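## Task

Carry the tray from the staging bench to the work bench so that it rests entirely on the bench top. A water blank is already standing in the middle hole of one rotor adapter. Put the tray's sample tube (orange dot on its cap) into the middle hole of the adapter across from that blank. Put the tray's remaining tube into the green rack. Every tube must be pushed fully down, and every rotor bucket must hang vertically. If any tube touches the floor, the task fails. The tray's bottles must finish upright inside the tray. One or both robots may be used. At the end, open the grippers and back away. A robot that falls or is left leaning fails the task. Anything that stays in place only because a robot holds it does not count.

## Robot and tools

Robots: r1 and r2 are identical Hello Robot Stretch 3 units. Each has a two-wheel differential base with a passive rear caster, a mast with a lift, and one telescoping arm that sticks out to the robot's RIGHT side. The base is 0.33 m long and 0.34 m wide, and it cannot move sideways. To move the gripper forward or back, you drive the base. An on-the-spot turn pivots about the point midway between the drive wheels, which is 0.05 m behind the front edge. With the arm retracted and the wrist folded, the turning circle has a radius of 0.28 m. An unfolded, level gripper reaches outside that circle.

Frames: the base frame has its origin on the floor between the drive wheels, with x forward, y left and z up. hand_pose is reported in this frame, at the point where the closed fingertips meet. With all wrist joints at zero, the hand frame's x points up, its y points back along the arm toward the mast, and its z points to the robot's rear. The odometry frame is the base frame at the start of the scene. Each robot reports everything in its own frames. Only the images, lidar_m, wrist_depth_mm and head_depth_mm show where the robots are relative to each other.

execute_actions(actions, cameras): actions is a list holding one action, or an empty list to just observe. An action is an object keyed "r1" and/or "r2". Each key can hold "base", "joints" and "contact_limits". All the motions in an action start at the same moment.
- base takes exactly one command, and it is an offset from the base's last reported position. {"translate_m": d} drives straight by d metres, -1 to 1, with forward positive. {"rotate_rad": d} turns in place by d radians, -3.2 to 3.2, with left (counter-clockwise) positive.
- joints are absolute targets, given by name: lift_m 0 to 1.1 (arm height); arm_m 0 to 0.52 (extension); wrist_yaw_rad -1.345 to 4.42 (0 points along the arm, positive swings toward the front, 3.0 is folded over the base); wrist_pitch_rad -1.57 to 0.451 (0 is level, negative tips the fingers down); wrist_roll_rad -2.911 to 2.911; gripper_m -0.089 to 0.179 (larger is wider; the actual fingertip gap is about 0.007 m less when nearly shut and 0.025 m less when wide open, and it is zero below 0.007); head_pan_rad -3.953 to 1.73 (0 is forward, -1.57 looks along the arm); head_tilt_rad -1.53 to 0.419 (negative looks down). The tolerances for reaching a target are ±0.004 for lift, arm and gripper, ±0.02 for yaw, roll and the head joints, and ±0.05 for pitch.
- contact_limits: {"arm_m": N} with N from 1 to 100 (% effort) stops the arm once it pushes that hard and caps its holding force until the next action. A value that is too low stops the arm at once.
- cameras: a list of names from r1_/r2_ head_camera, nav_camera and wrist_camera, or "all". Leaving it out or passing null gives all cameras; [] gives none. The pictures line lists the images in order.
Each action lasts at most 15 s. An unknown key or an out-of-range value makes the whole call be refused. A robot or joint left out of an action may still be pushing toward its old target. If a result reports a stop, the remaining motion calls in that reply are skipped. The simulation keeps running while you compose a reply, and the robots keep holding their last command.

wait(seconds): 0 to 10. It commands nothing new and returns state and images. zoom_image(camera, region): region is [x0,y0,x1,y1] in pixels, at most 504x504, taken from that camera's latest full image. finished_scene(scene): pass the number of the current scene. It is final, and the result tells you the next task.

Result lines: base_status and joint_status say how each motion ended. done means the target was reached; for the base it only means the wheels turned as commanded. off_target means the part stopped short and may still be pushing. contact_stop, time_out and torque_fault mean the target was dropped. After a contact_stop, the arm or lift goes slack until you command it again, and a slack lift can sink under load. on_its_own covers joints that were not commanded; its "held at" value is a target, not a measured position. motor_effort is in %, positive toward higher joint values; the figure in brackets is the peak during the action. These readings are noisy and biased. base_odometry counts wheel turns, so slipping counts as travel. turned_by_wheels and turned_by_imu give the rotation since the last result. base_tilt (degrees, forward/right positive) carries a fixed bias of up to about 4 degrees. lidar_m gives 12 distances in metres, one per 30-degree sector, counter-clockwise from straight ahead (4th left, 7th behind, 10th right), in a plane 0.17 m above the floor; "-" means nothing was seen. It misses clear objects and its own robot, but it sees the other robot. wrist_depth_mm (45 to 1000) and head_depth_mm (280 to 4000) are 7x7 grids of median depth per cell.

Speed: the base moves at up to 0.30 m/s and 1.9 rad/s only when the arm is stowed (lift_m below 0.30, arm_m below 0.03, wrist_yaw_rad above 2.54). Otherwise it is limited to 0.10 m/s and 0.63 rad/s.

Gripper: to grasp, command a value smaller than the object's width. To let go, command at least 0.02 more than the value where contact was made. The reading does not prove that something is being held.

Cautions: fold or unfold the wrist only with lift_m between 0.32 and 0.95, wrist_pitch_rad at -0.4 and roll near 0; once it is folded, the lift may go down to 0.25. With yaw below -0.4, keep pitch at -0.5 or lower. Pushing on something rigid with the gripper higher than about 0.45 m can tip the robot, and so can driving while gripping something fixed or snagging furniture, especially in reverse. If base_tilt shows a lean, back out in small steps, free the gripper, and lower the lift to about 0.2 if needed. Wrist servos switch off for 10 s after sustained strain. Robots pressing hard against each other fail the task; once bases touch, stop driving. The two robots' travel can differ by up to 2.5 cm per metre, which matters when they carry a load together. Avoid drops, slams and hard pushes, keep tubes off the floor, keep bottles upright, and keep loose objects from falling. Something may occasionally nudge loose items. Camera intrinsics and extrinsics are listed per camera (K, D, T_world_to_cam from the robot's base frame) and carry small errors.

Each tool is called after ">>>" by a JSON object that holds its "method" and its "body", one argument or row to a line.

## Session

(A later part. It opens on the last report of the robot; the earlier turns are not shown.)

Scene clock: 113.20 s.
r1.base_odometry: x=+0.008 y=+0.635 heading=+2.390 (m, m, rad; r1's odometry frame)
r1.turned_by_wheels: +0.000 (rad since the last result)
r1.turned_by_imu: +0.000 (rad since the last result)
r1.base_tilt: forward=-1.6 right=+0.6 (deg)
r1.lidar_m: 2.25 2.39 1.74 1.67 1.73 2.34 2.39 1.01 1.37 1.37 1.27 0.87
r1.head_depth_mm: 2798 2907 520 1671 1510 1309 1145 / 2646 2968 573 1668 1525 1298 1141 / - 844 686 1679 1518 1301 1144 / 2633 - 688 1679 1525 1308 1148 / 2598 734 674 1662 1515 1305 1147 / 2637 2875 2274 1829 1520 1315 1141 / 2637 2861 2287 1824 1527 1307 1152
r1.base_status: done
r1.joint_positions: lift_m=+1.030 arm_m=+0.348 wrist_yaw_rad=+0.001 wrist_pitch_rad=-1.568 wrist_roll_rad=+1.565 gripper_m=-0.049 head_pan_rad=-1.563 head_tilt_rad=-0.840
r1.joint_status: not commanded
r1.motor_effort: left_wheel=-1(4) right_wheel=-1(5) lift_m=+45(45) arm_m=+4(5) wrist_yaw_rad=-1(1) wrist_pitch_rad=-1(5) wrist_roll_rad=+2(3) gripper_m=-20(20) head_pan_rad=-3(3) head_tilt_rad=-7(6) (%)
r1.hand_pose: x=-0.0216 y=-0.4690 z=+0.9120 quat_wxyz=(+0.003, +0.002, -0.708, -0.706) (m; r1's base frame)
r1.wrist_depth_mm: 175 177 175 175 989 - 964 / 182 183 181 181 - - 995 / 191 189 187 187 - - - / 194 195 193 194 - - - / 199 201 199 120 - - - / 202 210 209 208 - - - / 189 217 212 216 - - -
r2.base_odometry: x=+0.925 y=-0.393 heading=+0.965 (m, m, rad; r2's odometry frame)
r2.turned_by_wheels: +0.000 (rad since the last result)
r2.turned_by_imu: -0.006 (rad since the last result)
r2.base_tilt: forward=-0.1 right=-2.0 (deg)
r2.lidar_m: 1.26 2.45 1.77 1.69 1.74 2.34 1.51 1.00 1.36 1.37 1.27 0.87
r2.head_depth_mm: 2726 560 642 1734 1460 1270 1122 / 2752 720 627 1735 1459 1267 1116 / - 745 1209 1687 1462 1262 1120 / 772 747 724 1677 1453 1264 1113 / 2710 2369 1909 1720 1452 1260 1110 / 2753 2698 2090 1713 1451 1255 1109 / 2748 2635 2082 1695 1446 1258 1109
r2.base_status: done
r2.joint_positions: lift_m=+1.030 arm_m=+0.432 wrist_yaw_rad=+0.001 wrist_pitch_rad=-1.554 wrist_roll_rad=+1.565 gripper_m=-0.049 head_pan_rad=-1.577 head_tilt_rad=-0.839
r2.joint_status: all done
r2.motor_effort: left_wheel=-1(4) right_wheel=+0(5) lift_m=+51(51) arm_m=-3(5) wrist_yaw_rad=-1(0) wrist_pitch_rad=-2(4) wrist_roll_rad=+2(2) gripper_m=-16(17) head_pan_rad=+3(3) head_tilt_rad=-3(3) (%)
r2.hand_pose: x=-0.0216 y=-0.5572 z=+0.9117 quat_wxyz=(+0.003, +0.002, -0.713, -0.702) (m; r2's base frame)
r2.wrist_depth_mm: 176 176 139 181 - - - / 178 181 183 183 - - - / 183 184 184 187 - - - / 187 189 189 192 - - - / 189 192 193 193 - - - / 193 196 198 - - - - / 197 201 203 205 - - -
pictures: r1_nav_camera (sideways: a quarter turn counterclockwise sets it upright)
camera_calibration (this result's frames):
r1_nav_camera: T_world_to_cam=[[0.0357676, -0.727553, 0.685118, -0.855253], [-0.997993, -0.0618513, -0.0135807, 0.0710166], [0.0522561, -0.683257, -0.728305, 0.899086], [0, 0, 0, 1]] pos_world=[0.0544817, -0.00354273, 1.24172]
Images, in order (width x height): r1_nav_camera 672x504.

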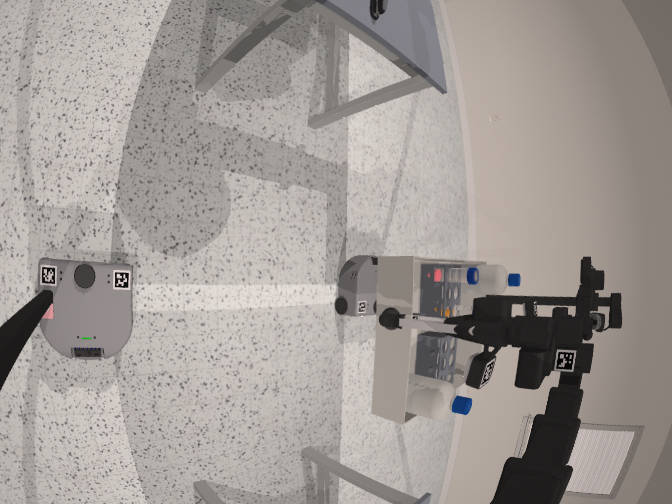

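>>> {"method": "execute_actions", "body": {
  "actions": [
    {"r1":{"base":{"translate_m":-0.9}},"r2":{"base":{"translate_m":0.91},"joints":{"arm_m":0.423}}}
  ],
  "cameras": ["r1_nav_camera","r2_nav_camera"]
}}

Scene clock: 130.13 s.
r1.base_odometry: x=+0.665 y=+0.020 heading=+2.390 (m, m, rad; r1's odometry frame)
r1.turned_by_wheels: +0.000 (rad since the last result)
r1.turned_by_imu: +0.000 (rad since the last result)
r1.base_tilt: forward=-1.7 right=+0.6 (deg)
r1.lidar_m: 1.74 2.40 1.73 1.66 1.72 2.32 1.53 1.47 1.06 0.37 3.21 1.97
r1.head_depth_mm: 2828 2883 520 685 621 1303 1142 / 2656 2924 577 685 622 1309 1141 / - 1877 687 685 623 1227 1126 / 2648 - 686 714 1425 1285 1130 / 2626 746 672 1679 1530 1310 1147 / 2675 2865 2280 1828 1520 1303 1151 / 2641 2870 2247 1822 1520 1301 1146
r1.base_status: done
r1.joint_positions: lift_m=+1.030 arm_m=+0.348 wrist_yaw_rad=+0.001 wrist_pitch_rad=-1.569 wrist_roll_rad=+1.565 gripper_m=-0.049 head_pan_rad=-1.563 head_tilt_rad=-0.840
r1.joint_status: not commanded
r1.motor_effort: left_wheel=-1(2) right_wheel=+0(5) lift_m=+45(45) arm_m=+3(4) wrist_yaw_rad=-1(1) wrist_pitch_rad=-1(10) wrist_roll_rad=+2(2) gripper_m=-20(21) head_pan_rad=-3(2) head_tilt_rad=-7(6) (%)
r1.hand_pose: x=-0.0216 y=-0.4689 z=+0.9120 quat_wxyz=(+0.003, +0.002, -0.708, -0.707) (m; r1's base frame)
r1.wrist_depth_mm: 176 177 176 175 283 - 993 / 181 183 181 181 291 - - / 190 189 187 188 302 - - / 193 195 194 193 309 - - / 198 202 199 - - - - / 203 208 207 207 - - - / 188 218 214 216 - - -
r2.base_odometry: x=+1.444 y=+0.355 heading=+0.965 (m, m, rad; r2's odometry frame)
r2.turned_by_wheels: +0.000 (rad since the last result)
r2.turned_by_imu: -0.007 (rad since the last result)
r2.base_tilt: forward=+0.1 right=-1.8 (deg)
r2.lidar_m: 1.16 2.51 1.79 1.71 1.76 2.36 1.87 2.08 0.33 0.33 0.34 0.45
r2.head_depth_mm: 2706 555 629 1744 1466 1264 1118 / 2710 719 631 1727 1372 1267 1118 / - 773 631 698 589 962 1118 / 760 743 633 694 585 1262 1117 / 2691 970 770 692 585 1256 1116 / 2722 2704 843 690 585 1252 1108 / 2756 2678 841 686 582 1254 1110
r2.base_status: done
r2.joint_positions: lift_m=+1.030 arm_m=+0.423 wrist_yaw_rad=+0.001 wrist_pitch_rad=-1.555 wrist_roll_rad=+1.565 gripper_m=-0.049 head_pan_rad=-1.577 head_tilt_rad=-0.839
r2.joint_status: all done
r2.motor_effort: left_wheel=+0(5) right_wheel=-1(4) lift_m=+51(51) arm_m=-3(5) wrist_yaw_rad=-1(1) wrist_pitch_rad=-2(10) wrist_roll_rad=+2(2) gripper_m=-16(17) head_pan_rad=+3(3) head_tilt_rad=-4(3) (%)
r2.hand_pose: x=-0.0216 y=-0.5481 z=+0.9117 quat_wxyz=(+0.003, +0.002, -0.712, -0.702) (m; r2's base frame)
r2.wrist_depth_mm: 176 177 139 180 - - - / 178 181 182 182 - - - / 182 185 185 187 308 309 - / 188 188 188 191 315 315 - / 189 192 195 194 319 323 - / 193 197 197 - 327 329 - / 200 201 202 205 335 339 -
pictures: r1_nav_camera (sideways: a quarter turn counterclockwise sets it upright), r2_nav_camera (sideways: a quarter turn counterclockwise sets it upright)
camera_calibration (this result's frames):
r1_nav_camera: T_world_to_cam=[[0.0357677, -0.727553, 0.685118, -0.855253], [-0.997993, -0.0618515, -0.0135807, 0.0710166], [0.0522562, -0.683257, -0.728305, 0.899086], [0, 0, 0, 1]] pos_world=[0.0544817, -0.00354273, 1.24172]
r2_nav_camera: T_world_to_cam=[[0.0120693, -0.710652, 0.70344, -0.871047], [-0.999176, 0.0186962, 0.0360313, 0.020041], [-0.0387574, -0.703295, -0.709841, 0.893427], [0, 0, 0, 1]] pos_world=[0.0651643, 0.00895612, 1.2462]
Images, in order (width x height): r1_nav_camera 672x504, r2_nav_camera 672x504.

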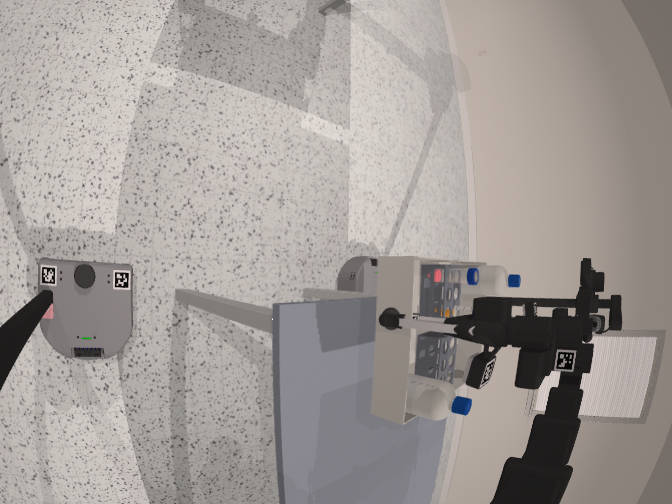

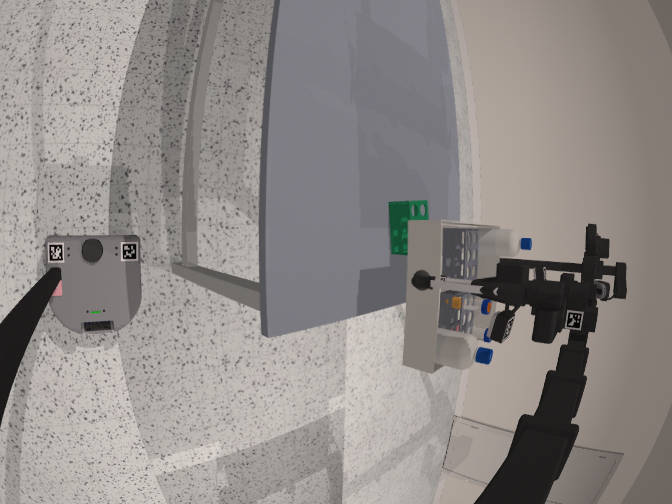

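>>> {"method": "execute_actions", "body": {
  "actions": [
    {"r1":{"base":{"translate_m":-0.6}},"r2":{"base":{"translate_m":0.607},"joints":{"arm_m":0.415}}}
  ],
  "cameras": ["r2_nav_camera"]
}}

>>> {"method": "execute_actions", "body": {
  "actions": [
    {"r1":{"joints":{"lift_m":0.93}},"r2":{"joints":{"lift_m":0.93}}}
  ],
  "cameras": ["r1_nav_camera","r2_nav_camera"]
}}

Scene clock: 141.53 s.
r1.base_odometry: x=+1.104 y=-0.390 heading=+2.390 (m, m, rad; r1's odometry frame)
r1.turned_by_wheels: +0.000 (rad since the last result)
r1.turned_by_imu: +0.000 (rad since the last result)
r1.base_tilt: forward=-1.6 right=+0.8 (deg)
r1.lidar_m: 2.33 2.38 1.72 1.65 1.71 2.32 1.44 0.94 1.07 1.03 1.06 0.64
r1.head_depth_mm: 2857 2908 519 686 620 1306 1143 / 2665 2967 659 685 621 1310 1140 / - 1887 685 688 622 1302 1141 / 2672 - 686 706 623 1308 1150 / 2636 758 673 689 624 1309 1148 / 2676 2859 935 750 625 1285 1150 / 2659 2924 937 748 625 1282 1151
r1.base_status: done
r1.joint_positions: lift_m=+1.030 arm_m=+0.348 wrist_yaw_rad=+0.001 wrist_pitch_rad=-1.570 wrist_roll_rad=+1.565 gripper_m=-0.049 head_pan_rad=-1.563 head_tilt_rad=-0.840
r1.joint_status: not commanded
r1.motor_effort: left_wheel=-1(4) right_wheel=+0(4) lift_m=+45(45) arm_m=+3(3) wrist_yaw_rad=+0(1) wrist_pitch_rad=+0(8) wrist_roll_rad=+2(2) gripper_m=-20(19) head_pan_rad=-3(3) head_tilt_rad=-8(6) (%)
r1.hand_pose: x=-0.0216 y=-0.4684 z=+0.9120 quat_wxyz=(+0.003, +0.002, -0.707, -0.707) (m; r1's base frame)
r1.wrist_depth_mm: 175 178 176 176 284 - 997 / 182 183 181 180 294 - - / 190 189 187 187 299 - - / 190 194 193 193 310 - - / 199 202 200 - 322 - - / 202 207 206 208 333 - - / 195 215 214 215 348 - -
r2.base_odometry: x=+1.790 y=+0.854 heading=+0.965 (m, m, rad; r2's odometry frame)
r2.turned_by_wheels: +0.000 (rad since the last result)
r2.turned_by_imu: -0.004 (rad since the last result)
r2.base_tilt: forward=-0.1 right=-1.9 (deg)
r2.lidar_m: 1.33 2.54 1.82 1.73 1.78 2.38 2.47 0.46 0.33 0.31 0.32 0.43
r2.head_depth_mm: 2681 545 618 701 592 1244 1105 / 2677 727 616 698 591 1241 1099 / - 753 619 698 588 1240 1099 / 2541 750 620 696 586 1234 1093 / 2656 963 772 691 587 1236 1095 / 2713 2674 842 690 585 1236 1098 / 2694 2665 840 687 582 1227 1091
r2.base_status: done
r2.joint_positions: lift_m=+1.030 arm_m=+0.415 wrist_yaw_rad=+0.001 wrist_pitch_rad=-1.557 wrist_roll_rad=+1.565 gripper_m=-0.049 head_pan_rad=-1.577 head_tilt_rad=-0.839
r2.joint_status: all done
r2.motor_effort: left_wheel=+0(5) right_wheel=-2(5) lift_m=+51(51) arm_m=-4(4) wrist_yaw_rad=-1(1) wrist_pitch_rad=+0(9) wrist_roll_rad=+2(2) gripper_m=-17(17) head_pan_rad=+3(3) head_tilt_rad=-2(5) (%)
r2.hand_pose: x=-0.0216 y=-0.5395 z=+0.9118 quat_wxyz=(+0.003, +0.002, -0.712, -0.702) (m; r2's base frame)
r2.wrist_depth_mm: 175 177 138 180 296 298 300 / 179 180 182 183 299 305 307 / 181 185 185 187 308 312 316 / 187 189 189 191 312 317 - / 188 192 194 194 319 322 - / 191 197 198 - 327 328 - / 197 202 202 206 331 335 -
pictures: r2_nav_camera (sideways: a quarter turn counterclockwise sets it upright)
camera_calibration (this result's frames):
r2_nav_camera: T_world_to_cam=[[0.0120694, -0.710652, 0.70344, -0.871047], [-0.999176, 0.0186961, 0.0360313, 0.020041], [-0.0387573, -0.703295, -0.709841, 0.893427], [0, 0, 0, 1]] pos_world=[0.0651643, 0.00895612, 1.2462]
Images, in order (width x height): r2_nav_camera 672x504.

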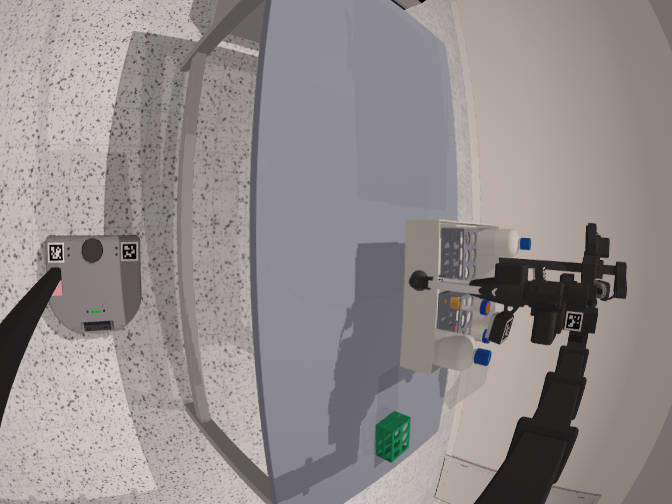

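Scene clock: 143.27 s.
r1.base_odometry: x=+1.104 y=-0.390 heading=+2.390 (m, m, rad; r1's odometry frame)
r1.turned_by_wheels: +0.000 (rad since the last result)
r1.turned_by_imu: +0.000 (rad since the last result)
r1.base_tilt: forward=-1.8 right=+0.5 (deg)
r1.lidar_m: 2.33 2.37 1.72 1.65 1.70 2.31 1.43 0.94 1.07 1.03 1.06 0.64
r1.head_depth_mm: 2704 2927 - 614 621 1303 1149 / 2707 - 832 628 621 1290 1140 / 660 - - 719 622 1305 1139 / 2557 2865 - 718 622 1303 1146 / 2696 2871 809 712 625 1307 1145 / 2689 2881 935 748 625 1287 1151 / 2640 2891 935 747 625 1283 1153
r1.base_status: not commanded
r1.joint_positions: lift_m=+0.930 arm_m=+0.348 wrist_yaw_rad=+0.001 wrist_pitch_rad=-1.570 wrist_roll_rad=+1.565 gripper_m=-0.049 head_pan_rad=-1.563 head_tilt_rad=-0.840
r1.joint_status: all done
r1.motor_effort: left_wheel=-1(1) right_wheel=+0(0) lift_m=+38(40) arm_m=+3(3) wrist_yaw_rad=-1(1) wrist_pitch_rad=+0(0) wrist_roll_rad=+2(2) gripper_m=-20(21) head_pan_rad=-2(2) head_tilt_rad=-7(6) (%)
r1.hand_pose: x=-0.0216 y=-0.4684 z=+0.8123 quat_wxyz=(+0.003, +0.002, -0.707, -0.707) (m; r1's base frame)
r1.wrist_depth_mm: 176 175 176 175 190 188 900 / 181 182 181 181 196 193 927 / 191 188 187 187 202 200 959 / 191 194 194 193 209 207 - / 199 201 200 - 215 218 998 / 203 210 208 206 223 - - / 196 216 213 216 231 - -
r2.base_odometry: x=+1.790 y=+0.854 heading=+0.965 (m, m, rad; r2's odometry frame)
r2.turned_by_wheels: +0.000 (rad since the last result)
r2.turned_by_imu: +0.000 (rad since the last result)
r2.base_tilt: forward=+0.0 right=-1.8 (deg)
r2.lidar_m: 1.32 2.54 1.81 1.73 1.79 2.38 2.47 0.46 0.32 0.31 0.32 0.43
r2.head_depth_mm: 2604 - 629 683 593 1247 1102 / - 926 654 682 590 1236 1096 / - - 781 679 590 1241 1099 / 2680 835 793 678 587 1234 1097 / 2695 1048 819 679 585 1242 1094 / 2711 2673 842 692 585 1228 1089 / 2721 2673 840 686 583 1231 1089
r2.base_status: not commanded
r2.joint_positions: lift_m=+0.930 arm_m=+0.415 wrist_yaw_rad=+0.001 wrist_pitch_rad=-1.557 wrist_roll_rad=+1.565 gripper_m=-0.049 head_pan_rad=-1.577 head_tilt_rad=-0.839
r2.joint_status: all done
r2.motor_effort: left_wheel=+1(1) right_wheel=-1(2) lift_m=+42(42) arm_m=-4(3) wrist_yaw_rad=-1(1) wrist_pitch_rad=+0(0) wrist_roll_rad=+2(2) gripper_m=-17(17) head_pan_rad=+3(3) head_tilt_rad=-4(4) (%)
r2.hand_pose: x=-0.0216 y=-0.5395 z=+0.8121 quat_wxyz=(+0.003, +0.002, -0.712, -0.702) (m; r2's base frame)
r2.wrist_depth_mm: 175 177 138 180 199 200 202 / 179 180 181 184 203 204 207 / 182 185 185 188 207 209 210 / 187 187 189 192 212 214 216 / 189 192 193 194 216 218 219 / 191 197 197 - 221 224 224 / 196 201 202 206 227 228 230
pictures: r1_nav_camera (sideways: a quarter turn counterclockwise sets it upright), r2_nav_camera (sideways: a quarter turn counterclockwise sets it upright)
camera_calibration (this result's frames):
r1_nav_camera: T_world_to_cam=[[0.0357675, -0.727553, 0.685118, -0.855253], [-0.997993, -0.0618512, -0.0135807, 0.0710166], [0.052256, -0.683257, -0.728305, 0.899086], [0, 0, 0, 1]] pos_world=[0.0544817, -0.00354274, 1.24172]
r2_nav_camera: T_world_to_cam=[[0.0120695, -0.710652, 0.70344, -0.871047], [-0.999176, 0.018696, 0.0360313, 0.020041], [-0.0387572, -0.703295, -0.709841, 0.893427], [0, 0, 0, 1]] pos_world=[0.0651643, 0.00895613, 1.2462]
Images, in order (width x height): r1_nav_camera 672x504, r2_nav_camera 672x504.

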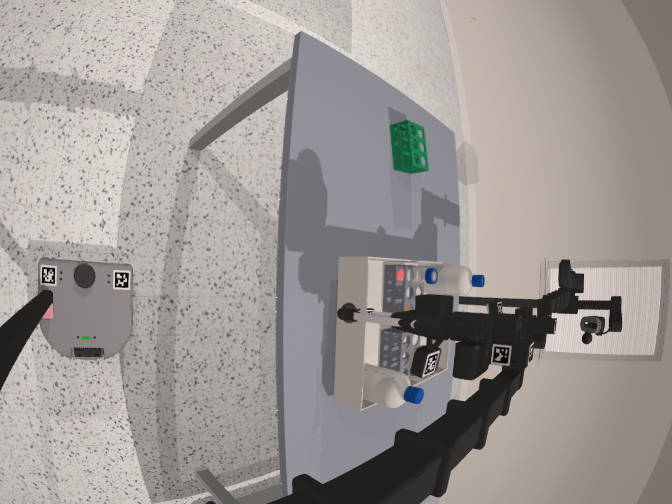

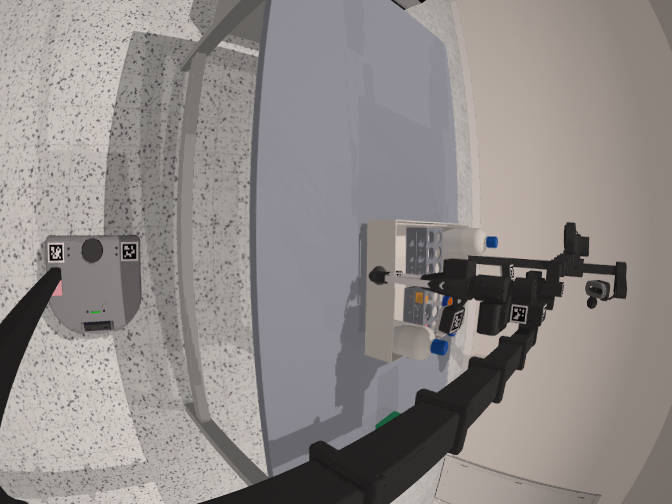

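>>> {"method": "execute_actions", "body": {
  "actions": [
    {"r1":{"joints":{"lift_m":0.914}},"r2":{"joints":{"lift_m":0.914}}}
  ],
  "cameras": []
}}

>>> {"method": "execute_actions", "body": {
  "actions": [
    {"r1":{"joints":{"gripper_m":0.04}},"r2":{"joints":{"gripper_m":0.04}}}
  ],
  "cameras": []
}}

>>> {"method": "execute_actions", "body": {
  "actions": [
    {"r1":{"joints":{"lift_m":1.09}},"r2":{"joints":{"lift_m":1.09}}}
  ],
  "cameras": []
}}

>>> {"method": "execute_actions", "body": {
  "actions": [
    {"r1":{"base":{"translate_m":0.085},"joints":{"arm_m":0.3,"wrist_roll_rad":0,"gripper_m":0.055}},"r2":{"joints":{"arm_m":0.0}}}
  ],
  "cameras": []
}}

>>> {"method": "execute_actions", "body": {
  "actions": [
    {"r1":{"joints":{"arm_m":0.34,"wrist_pitch_rad":-0.9}}}
  ],
  "cameras": ["r1_wrist_camera","r1_head_camera"]
}}

Scene clock: 150.97 s.
r1.base_odometry: x=+1.104 y=-0.390 heading=+2.390 (m, m, rad; r1's odometry frame)
r1.turned_by_wheels: +0.000 (rad since the last result)
r1.turned_by_imu: +0.000 (rad since the last result)
r1.base_tilt: forward=-1.5 right=+0.6 (deg)
r1.lidar_m: 2.32 2.37 1.72 1.65 1.71 2.32 1.43 0.94 1.07 1.03 1.06 0.64
r1.head_depth_mm: 2696 2913 - 624 622 1297 1142 / 2717 - 863 629 621 1299 1140 / 694 - - 740 622 1299 1146 / 727 2906 - 743 621 1302 1146 / 2680 2860 835 724 624 1307 1147 / 2648 2866 934 748 625 1277 1145 / 2667 2876 937 750 623 1287 1147
r1.base_status: not commanded
r1.joint_positions: lift_m=+0.914 arm_m=+0.348 wrist_yaw_rad=+0.001 wrist_pitch_rad=-1.570 wrist_roll_rad=+1.565 gripper_m=-0.049 head_pan_rad=-1.563 head_tilt_rad=-0.840
r1.joint_status: all done
r1.motor_effort: left_wheel=-1(1) right_wheel=-1(0) lift_m=+37(39) arm_m=+3(3) wrist_yaw_rad=-1(1) wrist_pitch_rad=+0(0) wrist_roll_rad=+2(2) gripper_m=-19(21) head_pan_rad=-3(3) head_tilt_rad=-6(6) (%)
r1.hand_pose: x=-0.0216 y=-0.4684 z=+0.7963 quat_wxyz=(+0.003, +0.002, -0.707, -0.707) (m; r1's base frame)
r1.wrist_depth_mm: 177 177 175 174 176 174 891 / 181 182 181 180 181 179 916 / 191 188 186 186 185 184 929 / 191 194 193 192 193 190 972 / 198 202 200 - 200 198 - / 202 209 207 208 204 206 - / 196 215 213 213 213 215 -
r2.base_odometry: x=+1.790 y=+0.854 heading=+0.965 (m, m, rad; r2's odometry frame)
r2.turned_by_wheels: +0.000 (rad since the last result)
r2.turned_by_imu: +0.000 (rad since the last result)
r2.base_tilt: forward=+0.0 right=-2.0 (deg)
r2.lidar_m: 1.32 2.54 1.81 1.73 1.78 2.39 2.47 0.46 0.33 0.31 0.32 0.43
r2.head_depth_mm: 2656 - 640 682 591 1244 1104 / 2563 944 666 679 591 1241 1098 / 722 - 792 677 590 1243 1097 / 2710 854 794 678 587 1236 1095 / 2705 2681 816 677 586 1228 1093 / 2692 2690 843 690 585 1227 1091 / 2731 2680 837 687 582 1234 1086
r2.base_status: not commanded
r2.joint_positions: lift_m=+0.914 arm_m=+0.415 wrist_yaw_rad=+0.001 wrist_pitch_rad=-1.557 wrist_roll_rad=+1.565 gripper_m=-0.049 head_pan_rad=-1.577 head_tilt_rad=-0.839
r2.joint_status: all done
r2.motor_effort: left_wheel=+1(1) right_wheel=-1(1) lift_m=+41(43) arm_m=-3(3) wrist_yaw_rad=-2(1) wrist_pitch_rad=+0(1) wrist_roll_rad=+2(2) gripper_m=-17(17) head_pan_rad=+3(3) head_tilt_rad=-3(2) (%)
r2.hand_pose: x=-0.0216 y=-0.5395 z=+0.7961 quat_wxyz=(+0.003, +0.002, -0.712, -0.702) (m; r2's base frame)
r2.wrist_depth_mm: 176 177 138 179 184 185 186 / 179 181 181 183 187 190 190 / 183 184 185 187 190 194 193 / 186 188 189 191 195 197 198 / 189 192 194 194 199 201 203 / 191 197 197 - 204 205 207 / 197 200 202 205 210 210 210
pictures: none
No camera images: the call's "cameras" was empty. Leave "cameras" out to get every camera's image.

Scene clock: 152.37 s.
r1.base_odometry: x=+1.104 y=-0.390 heading=+2.390 (m, m, rad; r1's odometry frame)
r1.turned_by_wheels: +0.000 (rad since the last result)
r1.turned_by_imu: +0.000 (rad since the last result)
r1.base_tilt: forward=-1.6 right=+0.5 (deg)
r1.lidar_m: 2.33 2.38 1.72 1.66 1.71 2.31 1.44 0.94 1.07 1.03 1.06 0.65
r1.head_depth_mm: 2720 2926 - 615 621 1304 1142 / 2714 - 884 629 622 1303 1139 / 696 - - 744 623 1302 1144 / 715 2909 - 732 623 1307 1152 / 2678 2839 841 722 623 1306 1144 / 2678 2934 930 748 624 1282 1150 / 2675 2879 933 751 623 1284 1145
r1.base_status: not commanded
r1.joint_positions: lift_m=+0.914 arm_m=+0.348 wrist_yaw_rad=+0.001 wrist_pitch_rad=-1.568 wrist_roll_rad=+1.566 gripper_m=+0.040 head_pan_rad=-1.563 head_tilt_rad=-0.840
r1.joint_status: all done
r1.motor_effort: left_wheel=-1(2) right_wheel=+0(1) lift_m=+37(37) arm_m=+3(3) wrist_yaw_rad=-1(1) wrist_pitch_rad=-1(1) wrist_roll_rad=+2(2) gripper_m=-1(82) head_pan_rad=-3(3) head_tilt_rad=-6(7) (%)
r1.hand_pose: x=-0.0216 y=-0.4689 z=+0.7963 quat_wxyz=(+0.003, +0.002, -0.708, -0.707) (m; r1's base frame)
r1.wrist_depth_mm: 178 179 177 175 175 173 895 / 182 185 182 181 180 180 911 / 192 190 188 187 187 184 - / 193 197 195 194 192 192 941 / 199 204 201 199 198 197 973 / 206 210 210 208 206 205 - / 189 218 217 214 214 - -
r2.base_odometry: x=+1.790 y=+0.854 heading=+0.965 (m, m, rad; r2's odometry frame)
r2.turned_by_wheels: +0.000 (rad since the last result)
r2.turned_by_imu: +0.000 (rad since the last result)
r2.base_tilt: forward=-0.1 right=-2.0 (deg)
r2.lidar_m: 1.33 2.54 1.82 1.74 1.78 2.38 2.46 0.46 0.32 0.31 0.32 0.43
r2.head_depth_mm: 2658 - 640 684 591 1244 1102 / 2547 939 665 680 591 1249 1095 / 722 - 799 677 588 1237 1093 / 2709 850 792 677 587 1234 1094 / 2714 2723 817 680 586 1238 1090 / 2695 2686 842 689 585 1235 1087 / 2712 2684 840 689 583 1229 1094
r2.base_status: not commanded
r2.joint_positions: lift_m=+0.914 arm_m=+0.415 wrist_yaw_rad=+0.001 wrist_pitch_rad=-1.557 wrist_roll_rad=+1.565 gripper_m=+0.040 head_pan_rad=-1.577 head_tilt_rad=-0.839
r2.joint_status: all done
r2.motor_effort: left_wheel=+0(1) right_wheel=-1(1) lift_m=+42(42) arm_m=-3(3) wrist_yaw_rad=-2(1) wrist_pitch_rad=+0(0) wrist_roll_rad=+2(2) gripper_m=+0(81) head_pan_rad=+3(3) head_tilt_rad=-4(3) (%)
r2.hand_pose: x=-0.0216 y=-0.5393 z=+0.7961 quat_wxyz=(+0.003, +0.002, -0.712, -0.703) (m; r2's base frame)
r2.wrist_depth_mm: 176 179 138 182 184 185 188 / 181 182 183 185 188 189 191 / 183 186 189 189 193 193 195 / 189 191 191 193 195 197 198 / 189 195 195 197 200 202 202 / 194 198 198 201 205 206 207 / 198 201 205 205 209 211 212
pictures: none
No camera images: the call's "cameras" was empty. Leave "cameras" out to get every camera's image.

Scene clock: 154.80 s.
r1.base_odometry: x=+1.104 y=-0.390 heading=+2.390 (m, m, rad; r1's odometry frame)
r1.turned_by_wheels: +0.000 (rad since the last result)
r1.turned_by_imu: +0.000 (rad since the last result)
r1.base_tilt: forward=-1.8 right=+0.7 (deg)
r1.lidar_m: 2.32 2.38 1.72 1.65 1.71 2.32 1.43 0.94 1.07 1.03 1.07 0.65
r1.head_depth_mm: 2698 2928 927 686 622 1306 1145 / 2665 2890 903 631 623 1311 1141 / 689 2748 901 742 622 1306 1138 / - 2870 866 744 624 1303 1145 / 2643 2878 842 723 625 1308 1147 / 2649 2906 931 747 625 1290 1143 / 2650 2843 941 748 625 1288 1145
r1.base_status: not commanded
r1.joint_positions: lift_m=+1.090 arm_m=+0.348 wrist_yaw_rad=+0.001 wrist_pitch_rad=-1.568 wrist_roll_rad=+1.566 gripper_m=+0.040 head_pan_rad=-1.563 head_tilt_rad=-0.840
r1.joint_status: all done
r1.motor_effort: left_wheel=-1(1) right_wheel=+0(0) lift_m=+39(41) arm_m=+3(3) wrist_yaw_rad=-1(1) wrist_pitch_rad=-2(1) wrist_roll_rad=+2(2) gripper_m=+0(1) head_pan_rad=-3(2) head_tilt_rad=-6(7) (%)
r1.hand_pose: x=-0.0216 y=-0.4691 z=+0.9722 quat_wxyz=(+0.003, +0.002, -0.708, -0.706) (m; r1's base frame)
r1.wrist_depth_mm: 353 316 340 278 338 - - / 361 302 355 353 351 - - / 376 336 362 364 361 - - / 298 326 375 377 371 - - / 367 336 386 388 - - - / 421 381 418 403 - - - / 441 434 425 424 422 - -
r2.base_odometry: x=+1.790 y=+0.854 heading=+0.965 (m, m, rad; r2's odometry frame)
r2.turned_by_wheels: +0.000 (rad since the last result)
r2.turned_by_imu: +0.000 (rad since the last result)
r2.base_tilt: forward=-0.1 right=-2.0 (deg)
r2.lidar_m: 1.32 2.54 1.81 1.73 1.78 2.39 2.47 0.46 0.33 0.31 0.32 0.43
r2.head_depth_mm: 2705 2759 811 696 593 1247 1100 / 2795 2737 686 681 589 1241 1100 / - 2717 797 678 588 1231 1097 / 2761 882 795 676 587 1241 1097 / 2670 2701 816 681 586 1232 1096 / 2705 2681 844 690 584 1229 1092 / 2727 2664 840 689 582 1229 1086
r2.base_status: not commanded
r2.joint_positions: lift_m=+1.090 arm_m=+0.415 wrist_yaw_rad=+0.001 wrist_pitch_rad=-1.557 wrist_roll_rad=+1.565 gripper_m=+0.040 head_pan_rad=-1.577 head_tilt_rad=-0.839
r2.joint_status: all done
r2.motor_effort: left_wheel=+1(1) right_wheel=-1(1) lift_m=+43(43) arm_m=-3(3) wrist_yaw_rad=-1(1) wrist_pitch_rad=+0(0) wrist_roll_rad=+2(2) gripper_m=+0(1) head_pan_rad=+3(3) head_tilt_rad=-3(5) (%)
r2.hand_pose: x=-0.0216 y=-0.5393 z=+0.9720 quat_wxyz=(+0.003, +0.002, -0.712, -0.703) (m; r2's base frame)
r2.wrist_depth_mm: 288 290 214 348 354 356 - / 346 297 353 355 356 360 - / 356 309 360 366 367 369 - / 365 357 368 374 375 375 - / 372 338 376 380 388 384 - / 360 320 379 385 387 395 - / 390 389 398 397 407 407 -
pictures: none
No camera images: the call's "cameras" was empty. Leave "cameras" out to get every camera's image.

Scene clock: 159.03 s.
r1.base_odometry: x=+1.041 y=-0.332 heading=+2.390 (m, m, rad; r1's odometry frame)
r1.turned_by_wheels: +0.000 (rad since the last result)
r1.turned_by_imu: +0.000 (rad since the last result)
r1.base_tilt: forward=-1.7 right=+0.7 (deg)
r1.lidar_m: 2.24 2.38 1.72 1.65 1.71 2.32 1.43 1.02 1.07 1.03 1.06 0.58
r1.head_depth_mm: 2720 2921 864 649 621 1301 1144 / 2738 2901 904 740 620 1306 1143 / 2693 2920 887 739 622 1300 1147 / - - 836 734 624 1306 1146 / 2657 2861 931 747 625 1281 1144 / 2671 2865 932 749 624 1282 1148 / 2674 2884 934 750 625 1277 1149
r1.base_status: done
r1.joint_positions: lift_m=+1.090 arm_m=+0.300 wrist_yaw_rad=+0.001 wrist_pitch_rad=-1.568 wrist_roll_rad=+0.004 gripper_m=+0.055 head_pan_rad=-1.563 head_tilt_rad=-0.840
r1.joint_status: all done
r1.motor_effort: left_wheel=-2(3) right_wheel=+1(5) lift_m=+38(38) arm_m=-4(4) wrist_yaw_rad=-1(1) wrist_pitch_rad=-1(2) wrist_roll_rad=-2(2) gripper_m=-1(62) head_pan_rad=-3(2) head_tilt_rad=-6(7) (%)
r1.hand_pose: x=-0.0217 y=-0.4220 z=+0.9722 quat_wxyz=(+0.500, +0.499, -0.501, -0.500) (m; r1's base frame)
r1.wrist_depth_mm: 353 350 347 343 342 337 332 / 362 363 359 353 351 347 242 / 374 371 370 366 363 357 285 / 382 384 376 380 377 377 368 / - - 393 390 387 383 385 / - - - - - - - / - - - - - - -
r2.base_odometry: x=+1.790 y=+0.854 heading=+0.965 (m, m, rad; r2's odometry frame)
r2.turned_by_wheels: +0.000 (rad since the last result)
r2.turned_by_imu: +0.000 (rad since the last result)
r2.base_tilt: forward=-0.1 right=-2.0 (deg)
r2.lidar_m: 1.33 2.54 1.81 1.73 1.78 2.38 2.47 0.46 0.32 0.31 0.32 0.43
r2.head_depth_mm: - - - - 566 1247 1095 / - - - - - 1226 1098 / 2594 - - - - - 1061 / 2681 880 800 - - 1234 1096 / 2672 2722 818 693 - 1233 1098 / 2701 2704 843 691 585 1234 1092 / 2705 2676 840 689 582 1232 1093
r2.base_status: not commanded
r2.joint_positions: lift_m=+1.090 arm_m=+0.001 wrist_yaw_rad=+0.001 wrist_pitch_rad=-1.557 wrist_roll_rad=+1.566 gripper_m=+0.040 head_pan_rad=-1.577 head_tilt_rad=-0.839
r2.joint_status: all done
r2.motor_effort: left_wheel=+0(1) right_wheel=-1(2) lift_m=+43(43) arm_m=-4(4) wrist_yaw_rad=-1(1) wrist_pitch_rad=+0(0) wrist_roll_rad=+2(2) gripper_m=+1(1) head_pan_rad=+3(3) head_tilt_rad=-3(4) (%)
r2.hand_pose: x=-0.0216 y=-0.1245 z=+0.9720 quat_wxyz=(+0.003, +0.002, -0.712, -0.703) (m; r2's base frame)
r2.wrist_depth_mm: 347 348 - - - - - / 355 357 - - - - - / 363 364 - - - - - / 366 372 - - - - - / 375 384 - - - - - / 390 384 - - - - - / 391 395 - - - - -
pictures: none
No camera images: the call's "cameras" was empty. Leave "cameras" out to get every camera's image.

Scene clock: 160.40 s.
r1.base_odometry: x=+1.041 y=-0.332 heading=+2.390 (m, m, rad; r1's odometry frame)
r1.turned_by_wheels: +0.000 (rad since the last result)
r1.turned_by_imu: +0.000 (rad since the last result)
r1.base_tilt: forward=-1.7 right=+0.6 (deg)
r1.lidar_m: 2.24 2.38 1.72 1.65 1.71 2.32 1.43 1.02 1.07 1.02 1.06 0.57
r1.head_depth_mm: 2730 2907 864 650 621 1310 1143 / 2740 2888 903 742 621 1297 1145 / 2698 2848 859 743 623 1305 1140 / - 2877 841 740 623 1306 1145 / 2657 2890 935 747 625 1273 1145 / 2691 2901 935 748 624 1285 1153 / 2662 2854 936 750 626 1282 1155
r1.base_status: not commanded
r1.joint_positions: lift_m=+1.090 arm_m=+0.340 wrist_yaw_rad=+0.001 wrist_pitch_rad=-0.913 wrist_roll_rad=+0.004 gripper_m=+0.055 head_pan_rad=-1.563 head_tilt_rad=-0.840
r1.joint_status: all done
r1.motor_effort: left_wheel=-2(2) right_wheel=+1(0) lift_m=+38(38) arm_m=+4(5) wrist_yaw_rad=-1(1) wrist_pitch_rad=+6(7) wrist_roll_rad=-2(1) gripper_m=+0(1) head_pan_rad=-3(3) head_tilt_rad=-7(6) (%)
r1.hand_pose: x=-0.0214 y=-0.6222 z=+1.0110 quat_wxyz=(+0.634, +0.312, -0.635, -0.312) (m; r1's base frame)
r1.wrist_depth_mm: - 611 618 626 612 - - / 551 540 559 539 553 550 566 / 509 505 508 363 482 455 507 / 405 464 464 454 459 451 465 / 415 425 438 414 377 411 425 / 401 400 395 349 349 350 370 / 376 377 374 372 373 375 361
r2.base_odometry: x=+1.790 y=+0.854 heading=+0.965 (m, m, rad; r2's odometry frame)
r2.turned_by_wheels: +0.000 (rad since the last result)
r2.turned_by_imu: +0.000 (rad since the last result)
r2.base_tilt: forward=-0.1 right=-2.0 (deg)
r2.lidar_m: 1.32 2.55 1.81 1.73 1.79 2.39 2.47 0.46 0.32 0.31 0.32 0.43
r2.head_depth_mm: - - - - 566 1253 1100 / - - - - - 1225 1098 / 2607 - - - - - 1063 / 2709 882 794 - - 1236 1095 / 2685 2715 822 691 - 1235 1088 / 2700 2691 845 692 584 1232 1096 / 2715 2674 839 688 583 1233 1089
r2.base_status: not commanded
r2.joint_positions: lift_m=+1.090 arm_m=+0.001 wrist_yaw_rad=+0.001 wrist_pitch_rad=-1.557 wrist_roll_rad=+1.566 gripper_m=+0.040 head_pan_rad=-1.577 head_tilt_rad=-0.839
r2.joint_status: not commanded
r2.motor_effort: left_wheel=+0(0) right_wheel=-1(1) lift_m=+43(43) arm_m=-4(4) wrist_yaw_rad=-1(1) wrist_pitch_rad=+0(0) wrist_roll_rad=+2(2) gripper_m=+1(1) head_pan_rad=+3(3) head_tilt_rad=-2(4) (%)
r2.hand_pose: x=-0.0216 y=-0.1245 z=+0.9720 quat_wxyz=(+0.003, +0.002, -0.712, -0.703) (m; r2's base frame)
r2.wrist_depth_mm: 347 348 - - - - - / 353 356 - - - - - / 361 364 - - - - - / 370 370 - - - - - / 376 378 - - - - - / 386 385 - - - - - / 397 395 - - - - -
pictures: r1_head_camera (sideways: a quarter turn clockwise sets it upright), r1_wrist_camera
camera_calibration (this result's frames):
r1_head_camera: T_world_to_cam=[[0.0389283, 0.707624, -0.705516, 0.939117], [0.998722, -0.0503214, 0.00463476, -0.0134182], [-0.0322228, -0.704795, -0.708679, 0.881865], [0, 0, 0, 1]] pos_world=[0.00525911, -0.0436833, 1.28758]
r1_wrist_camera: T_world_to_cam=[[-0.999065, -0.0414999, 0.0121502, -0.0630411], [-0.0426095, 0.896907, -0.440162, 1.0274], [0.00736913, -0.440268, -0.897836, 0.797815], [0, 0, 0, 1]] pos_world=[-0.0250846, -0.572842, 1.16929]
Images, in order (width x height): r1_head_camera 896x504, r1_wrist_camera 644x364.

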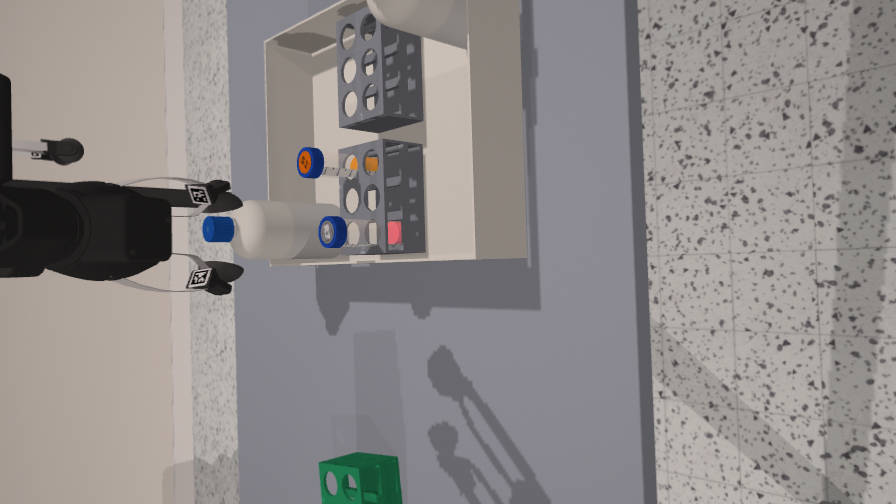

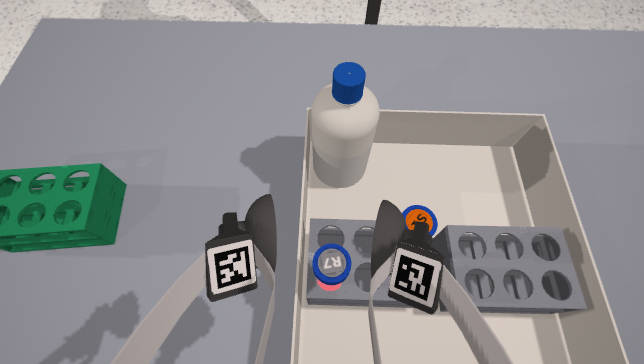

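>>> {"method": "execute_actions", "body": {
  "actions": [
    {"r1":{"base":{"translate_m":-0.011},"joints":{"arm_m":0.35,"lift_m":1.0}}}
  ],
  "cameras": ["r1_wrist_camera"]
}}

>>> {"method": "execute_actions", "body": {
  "actions": [
    {"r1":{"joints":{"lift_m":0.963}}}
  ],
  "cameras": ["r1_wrist_camera","r1_head_camera"]
}}

Scene clock: 166.23 s.
r1.base_odometry: x=+1.049 y=-0.339 heading=+2.390 (m, m, rad; r1's odometry frame)
r1.turned_by_wheels: +0.000 (rad since the last result)
r1.turned_by_imu: -0.001 (rad since the last result)
r1.base_tilt: forward=-1.8 right=+0.7 (deg)
r1.lidar_m: 2.25 2.38 1.72 1.65 1.71 2.33 1.43 1.01 1.07 1.02 1.06 0.59
r1.head_depth_mm: - 1123 886 631 621 1295 1144 / 2780 2852 899 743 621 1306 1148 / - 2750 880 741 623 1303 1149 / 2679 - 843 743 624 1300 1155 / 2674 2867 931 749 622 1276 1145 / 2666 2892 934 749 624 1287 1152 / 2677 2871 932 750 625 1284 1146
r1.base_status: done
r1.joint_positions: lift_m=+1.000 arm_m=+0.350 wrist_yaw_rad=+0.001 wrist_pitch_rad=-0.912 wrist_roll_rad=+0.004 gripper_m=+0.055 head_pan_rad=-1.563 head_tilt_rad=-0.840
r1.joint_status: all done
r1.motor_effort: left_wheel=-2(3) right_wheel=+0(3) lift_m=+30(30) arm_m=+5(4) wrist_yaw_rad=-1(1) wrist_pitch_rad=+6(7) wrist_roll_rad=-2(2) gripper_m=+0(0) head_pan_rad=-2(2) head_tilt_rad=-6(8) (%)
r1.hand_pose: x=-0.0214 y=-0.6324 z=+0.9215 quat_wxyz=(+0.634, +0.311, -0.635, -0.312) (m; r1's base frame)
r1.wrist_depth_mm: 472 469 480 253 477 479 481 / 429 429 436 265 372 367 427 / 394 396 396 332 392 390 356 / 348 362 364 361 356 357 321 / 330 337 342 268 273 278 277 / 309 311 305 255 298 268 259 / 292 291 292 291 290 288 287
r2.base_odometry: x=+1.790 y=+0.854 heading=+0.965 (m, m, rad; r2's odometry frame)
r2.turned_by_wheels: +0.000 (rad since the last result)
r2.turned_by_imu: +0.000 (rad since the last result)
r2.base_tilt: forward=-0.1 right=-1.9 (deg)
r2.lidar_m: 1.33 2.55 1.81 1.73 1.78 2.38 2.47 0.46 0.33 0.31 0.32 0.43
r2.head_depth_mm: - - - - 567 1250 1100 / - - - - - 1222 1100 / 2607 - - - - - 1064 / 2702 883 798 - - 1237 1098 / 2719 2715 818 692 - 1233 1095 / 2709 2699 843 690 584 1233 1088 / 2681 2691 841 687 583 1233 1091
r2.base_status: not commanded
r2.joint_positions: lift_m=+1.090 arm_m=+0.001 wrist_yaw_rad=+0.001 wrist_pitch_rad=-1.557 wrist_roll_rad=+1.566 gripper_m=+0.040 head_pan_rad=-1.577 head_tilt_rad=-0.839
r2.joint_status: not commanded
r2.motor_effort: left_wheel=+1(0) right_wheel=-1(1) lift_m=+43(43) arm_m=-4(4) wrist_yaw_rad=-1(0) wrist_pitch_rad=+0(0) wrist_roll_rad=+2(2) gripper_m=+1(1) head_pan_rad=+3(3) head_tilt_rad=-4(4) (%)
r2.hand_pose: x=-0.0216 y=-0.1245 z=+0.9720 quat_wxyz=(+0.003, +0.002, -0.712, -0.703) (m; r2's base frame)
r2.wrist_depth_mm: 346 348 - - - - - / 351 355 - - - - - / 366 361 - - - - - / 369 374 - - - - - / 377 377 - - - - - / 384 387 - - - - - / 393 393 - - - - -
pictures: r1_wrist_camera
camera_calibration (this result's frames):
r1_wrist_camera: T_world_to_cam=[[-0.999065, -0.041493, 0.0121801, -0.0623976], [-0.0426112, 0.896589, -0.440808, 0.997485], [0.00736996, -0.440915, -0.897519, 0.712229], [0, 0, 0, 1]] pos_world=[-0.0250844, -0.582892, 1.0797]
Images, in order (width x height): r1_wrist_camera 644x364.

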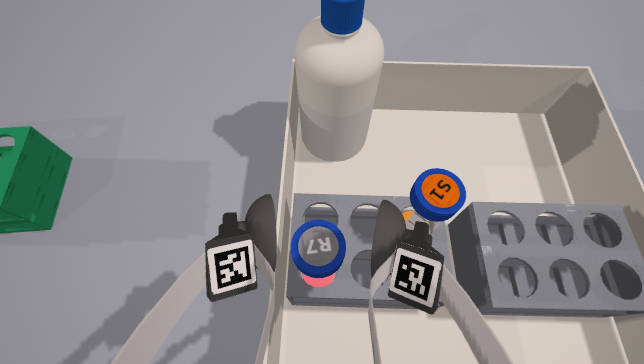

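Scene clock: 167.37 s.
r1.base_odometry: x=+1.049 y=-0.339 heading=+2.390 (m, m, rad; r1's odometry frame)
r1.turned_by_wheels: +0.000 (rad since the last result)
r1.turned_by_imu: +0.000 (rad since the last result)
r1.base_tilt: forward=-1.7 right=+0.7 (deg)
r1.lidar_m: 2.25 2.38 1.72 1.65 1.71 2.32 1.43 1.01 1.07 1.03 1.06 0.59
r1.head_depth_mm: 2664 - 790 640 622 1305 1137 / 2605 2834 901 743 621 1309 1146 / - - 850 740 622 1305 1140 / 2644 2868 850 743 622 1306 1146 / 2687 2878 933 747 623 1282 1142 / 2679 2890 928 749 623 1283 1152 / 2647 2884 935 750 625 1286 1151
r1.base_status: not commanded
r1.joint_positions: lift_m=+0.963 arm_m=+0.350 wrist_yaw_rad=+0.001 wrist_pitch_rad=-0.912 wrist_roll_rad=+0.004 gripper_m=+0.055 head_pan_rad=-1.563 head_tilt_rad=-0.840
r1.joint_status: all done
r1.motor_effort: left_wheel=-2(2) right_wheel=+1(1) lift_m=+30(30) arm_m=+5(4) wrist_yaw_rad=-1(1) wrist_pitch_rad=+6(6) wrist_roll_rad=-1(1) gripper_m=+1(0) head_pan_rad=-2(2) head_tilt_rad=-6(7) (%)
r1.hand_pose: x=-0.0214 y=-0.6324 z=+0.8845 quat_wxyz=(+0.634, +0.311, -0.635, -0.312) (m; r1's base frame)
r1.wrist_depth_mm: 421 421 423 221 320 427 424 / 380 380 379 266 354 356 324 / 349 351 347 318 343 344 326 / 320 320 320 274 249 274 291 / 293 294 300 170 235 247 233 / 275 275 267 241 246 239 223 / 257 257 259 255 255 256 259
r2.base_odometry: x=+1.790 y=+0.854 heading=+0.965 (m, m, rad; r2's odometry frame)
r2.turned_by_wheels: +0.000 (rad since the last result)
r2.turned_by_imu: +0.000 (rad since the last result)
r2.base_tilt: forward=-0.1 right=-2.0 (deg)
r2.lidar_m: 1.32 2.54 1.82 1.73 1.79 2.39 2.47 0.46 0.33 0.31 0.32 0.43
r2.head_depth_mm: - - - - 566 1242 1100 / - - - - - 1222 1097 / 2607 - - - - - 1063 / 2703 880 795 - - 1242 1092 / 2704 2706 820 692 - 1239 1090 / 2663 2662 845 689 584 1240 1095 / 2701 2673 843 689 582 1225 1089
r2.base_status: not commanded
r2.joint_positions: lift_m=+1.090 arm_m=+0.001 wrist_yaw_rad=+0.001 wrist_pitch_rad=-1.557 wrist_roll_rad=+1.566 gripper_m=+0.040 head_pan_rad=-1.577 head_tilt_rad=-0.839
r2.joint_status: not commanded
r2.motor_effort: left_wheel=+0(0) right_wheel=-1(1) lift_m=+43(43) arm_m=-4(4) wrist_yaw_rad=-1(1) wrist_pitch_rad=+0(0) wrist_roll_rad=+2(2) gripper_m=+1(1) head_pan_rad=+3(3) head_tilt_rad=-3(5) (%)
r2.hand_pose: x=-0.0216 y=-0.1245 z=+0.9720 quat_wxyz=(+0.003, +0.002, -0.712, -0.703) (m; r2's base frame)
r2.wrist_depth_mm: 345 350 - - - - - / 355 354 - - - - - / 360 365 - - - - - / 369 371 - - - - - / 379 375 - - - - - / 382 386 - - - - - / 391 396 - - - - -
pictures: r1_head_camera (sideways: a quarter turn clockwise sets it upright), r1_wrist_camera
camera_calibration (this result's frames):
r1_head_camera: T_world_to_cam=[[0.0389282, 0.707624, -0.705516, 0.939117], [0.998722, -0.0503212, 0.00463476, -0.0134182], [-0.0322228, -0.704795, -0.708679, 0.881865], [0, 0, 0, 1]] pos_world=[0.00525911, -0.0436833, 1.28758]
r1_wrist_camera: T_world_to_cam=[[-0.999065, -0.0414917, 0.0121861, -0.0619529], [-0.0426115, 0.896523, -0.440942, 0.981289], [0.00737034, -0.441049, -0.897453, 0.678878], [0, 0, 0, 1]] pos_world=[-0.0250843, -0.582901, 1.04271]
Images, in order (width x height): r1_head_camera 896x504, r1_wrist_camera 644x364.

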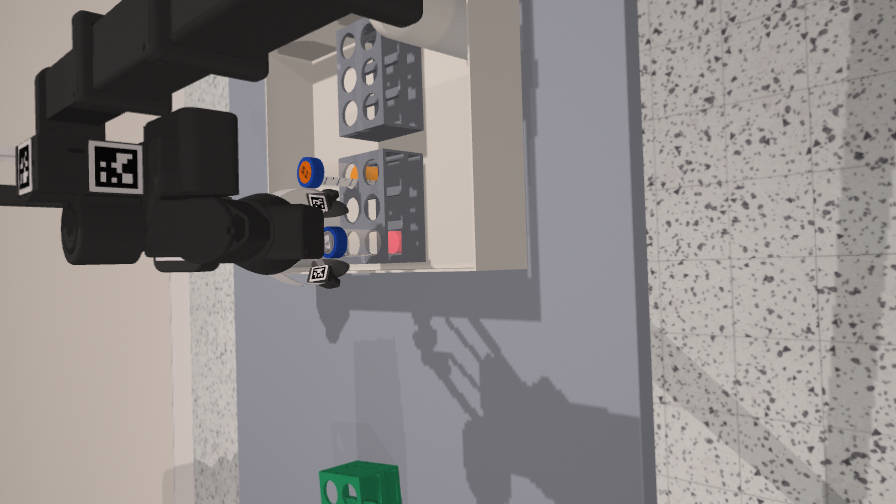

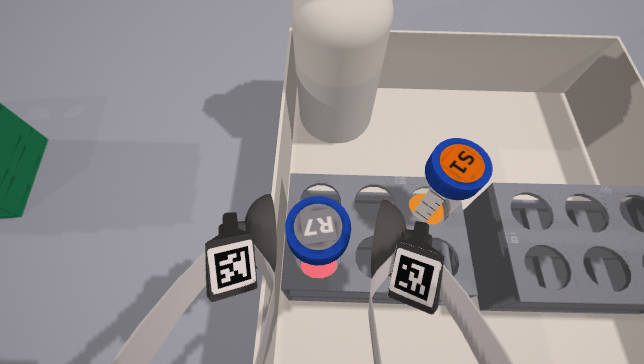

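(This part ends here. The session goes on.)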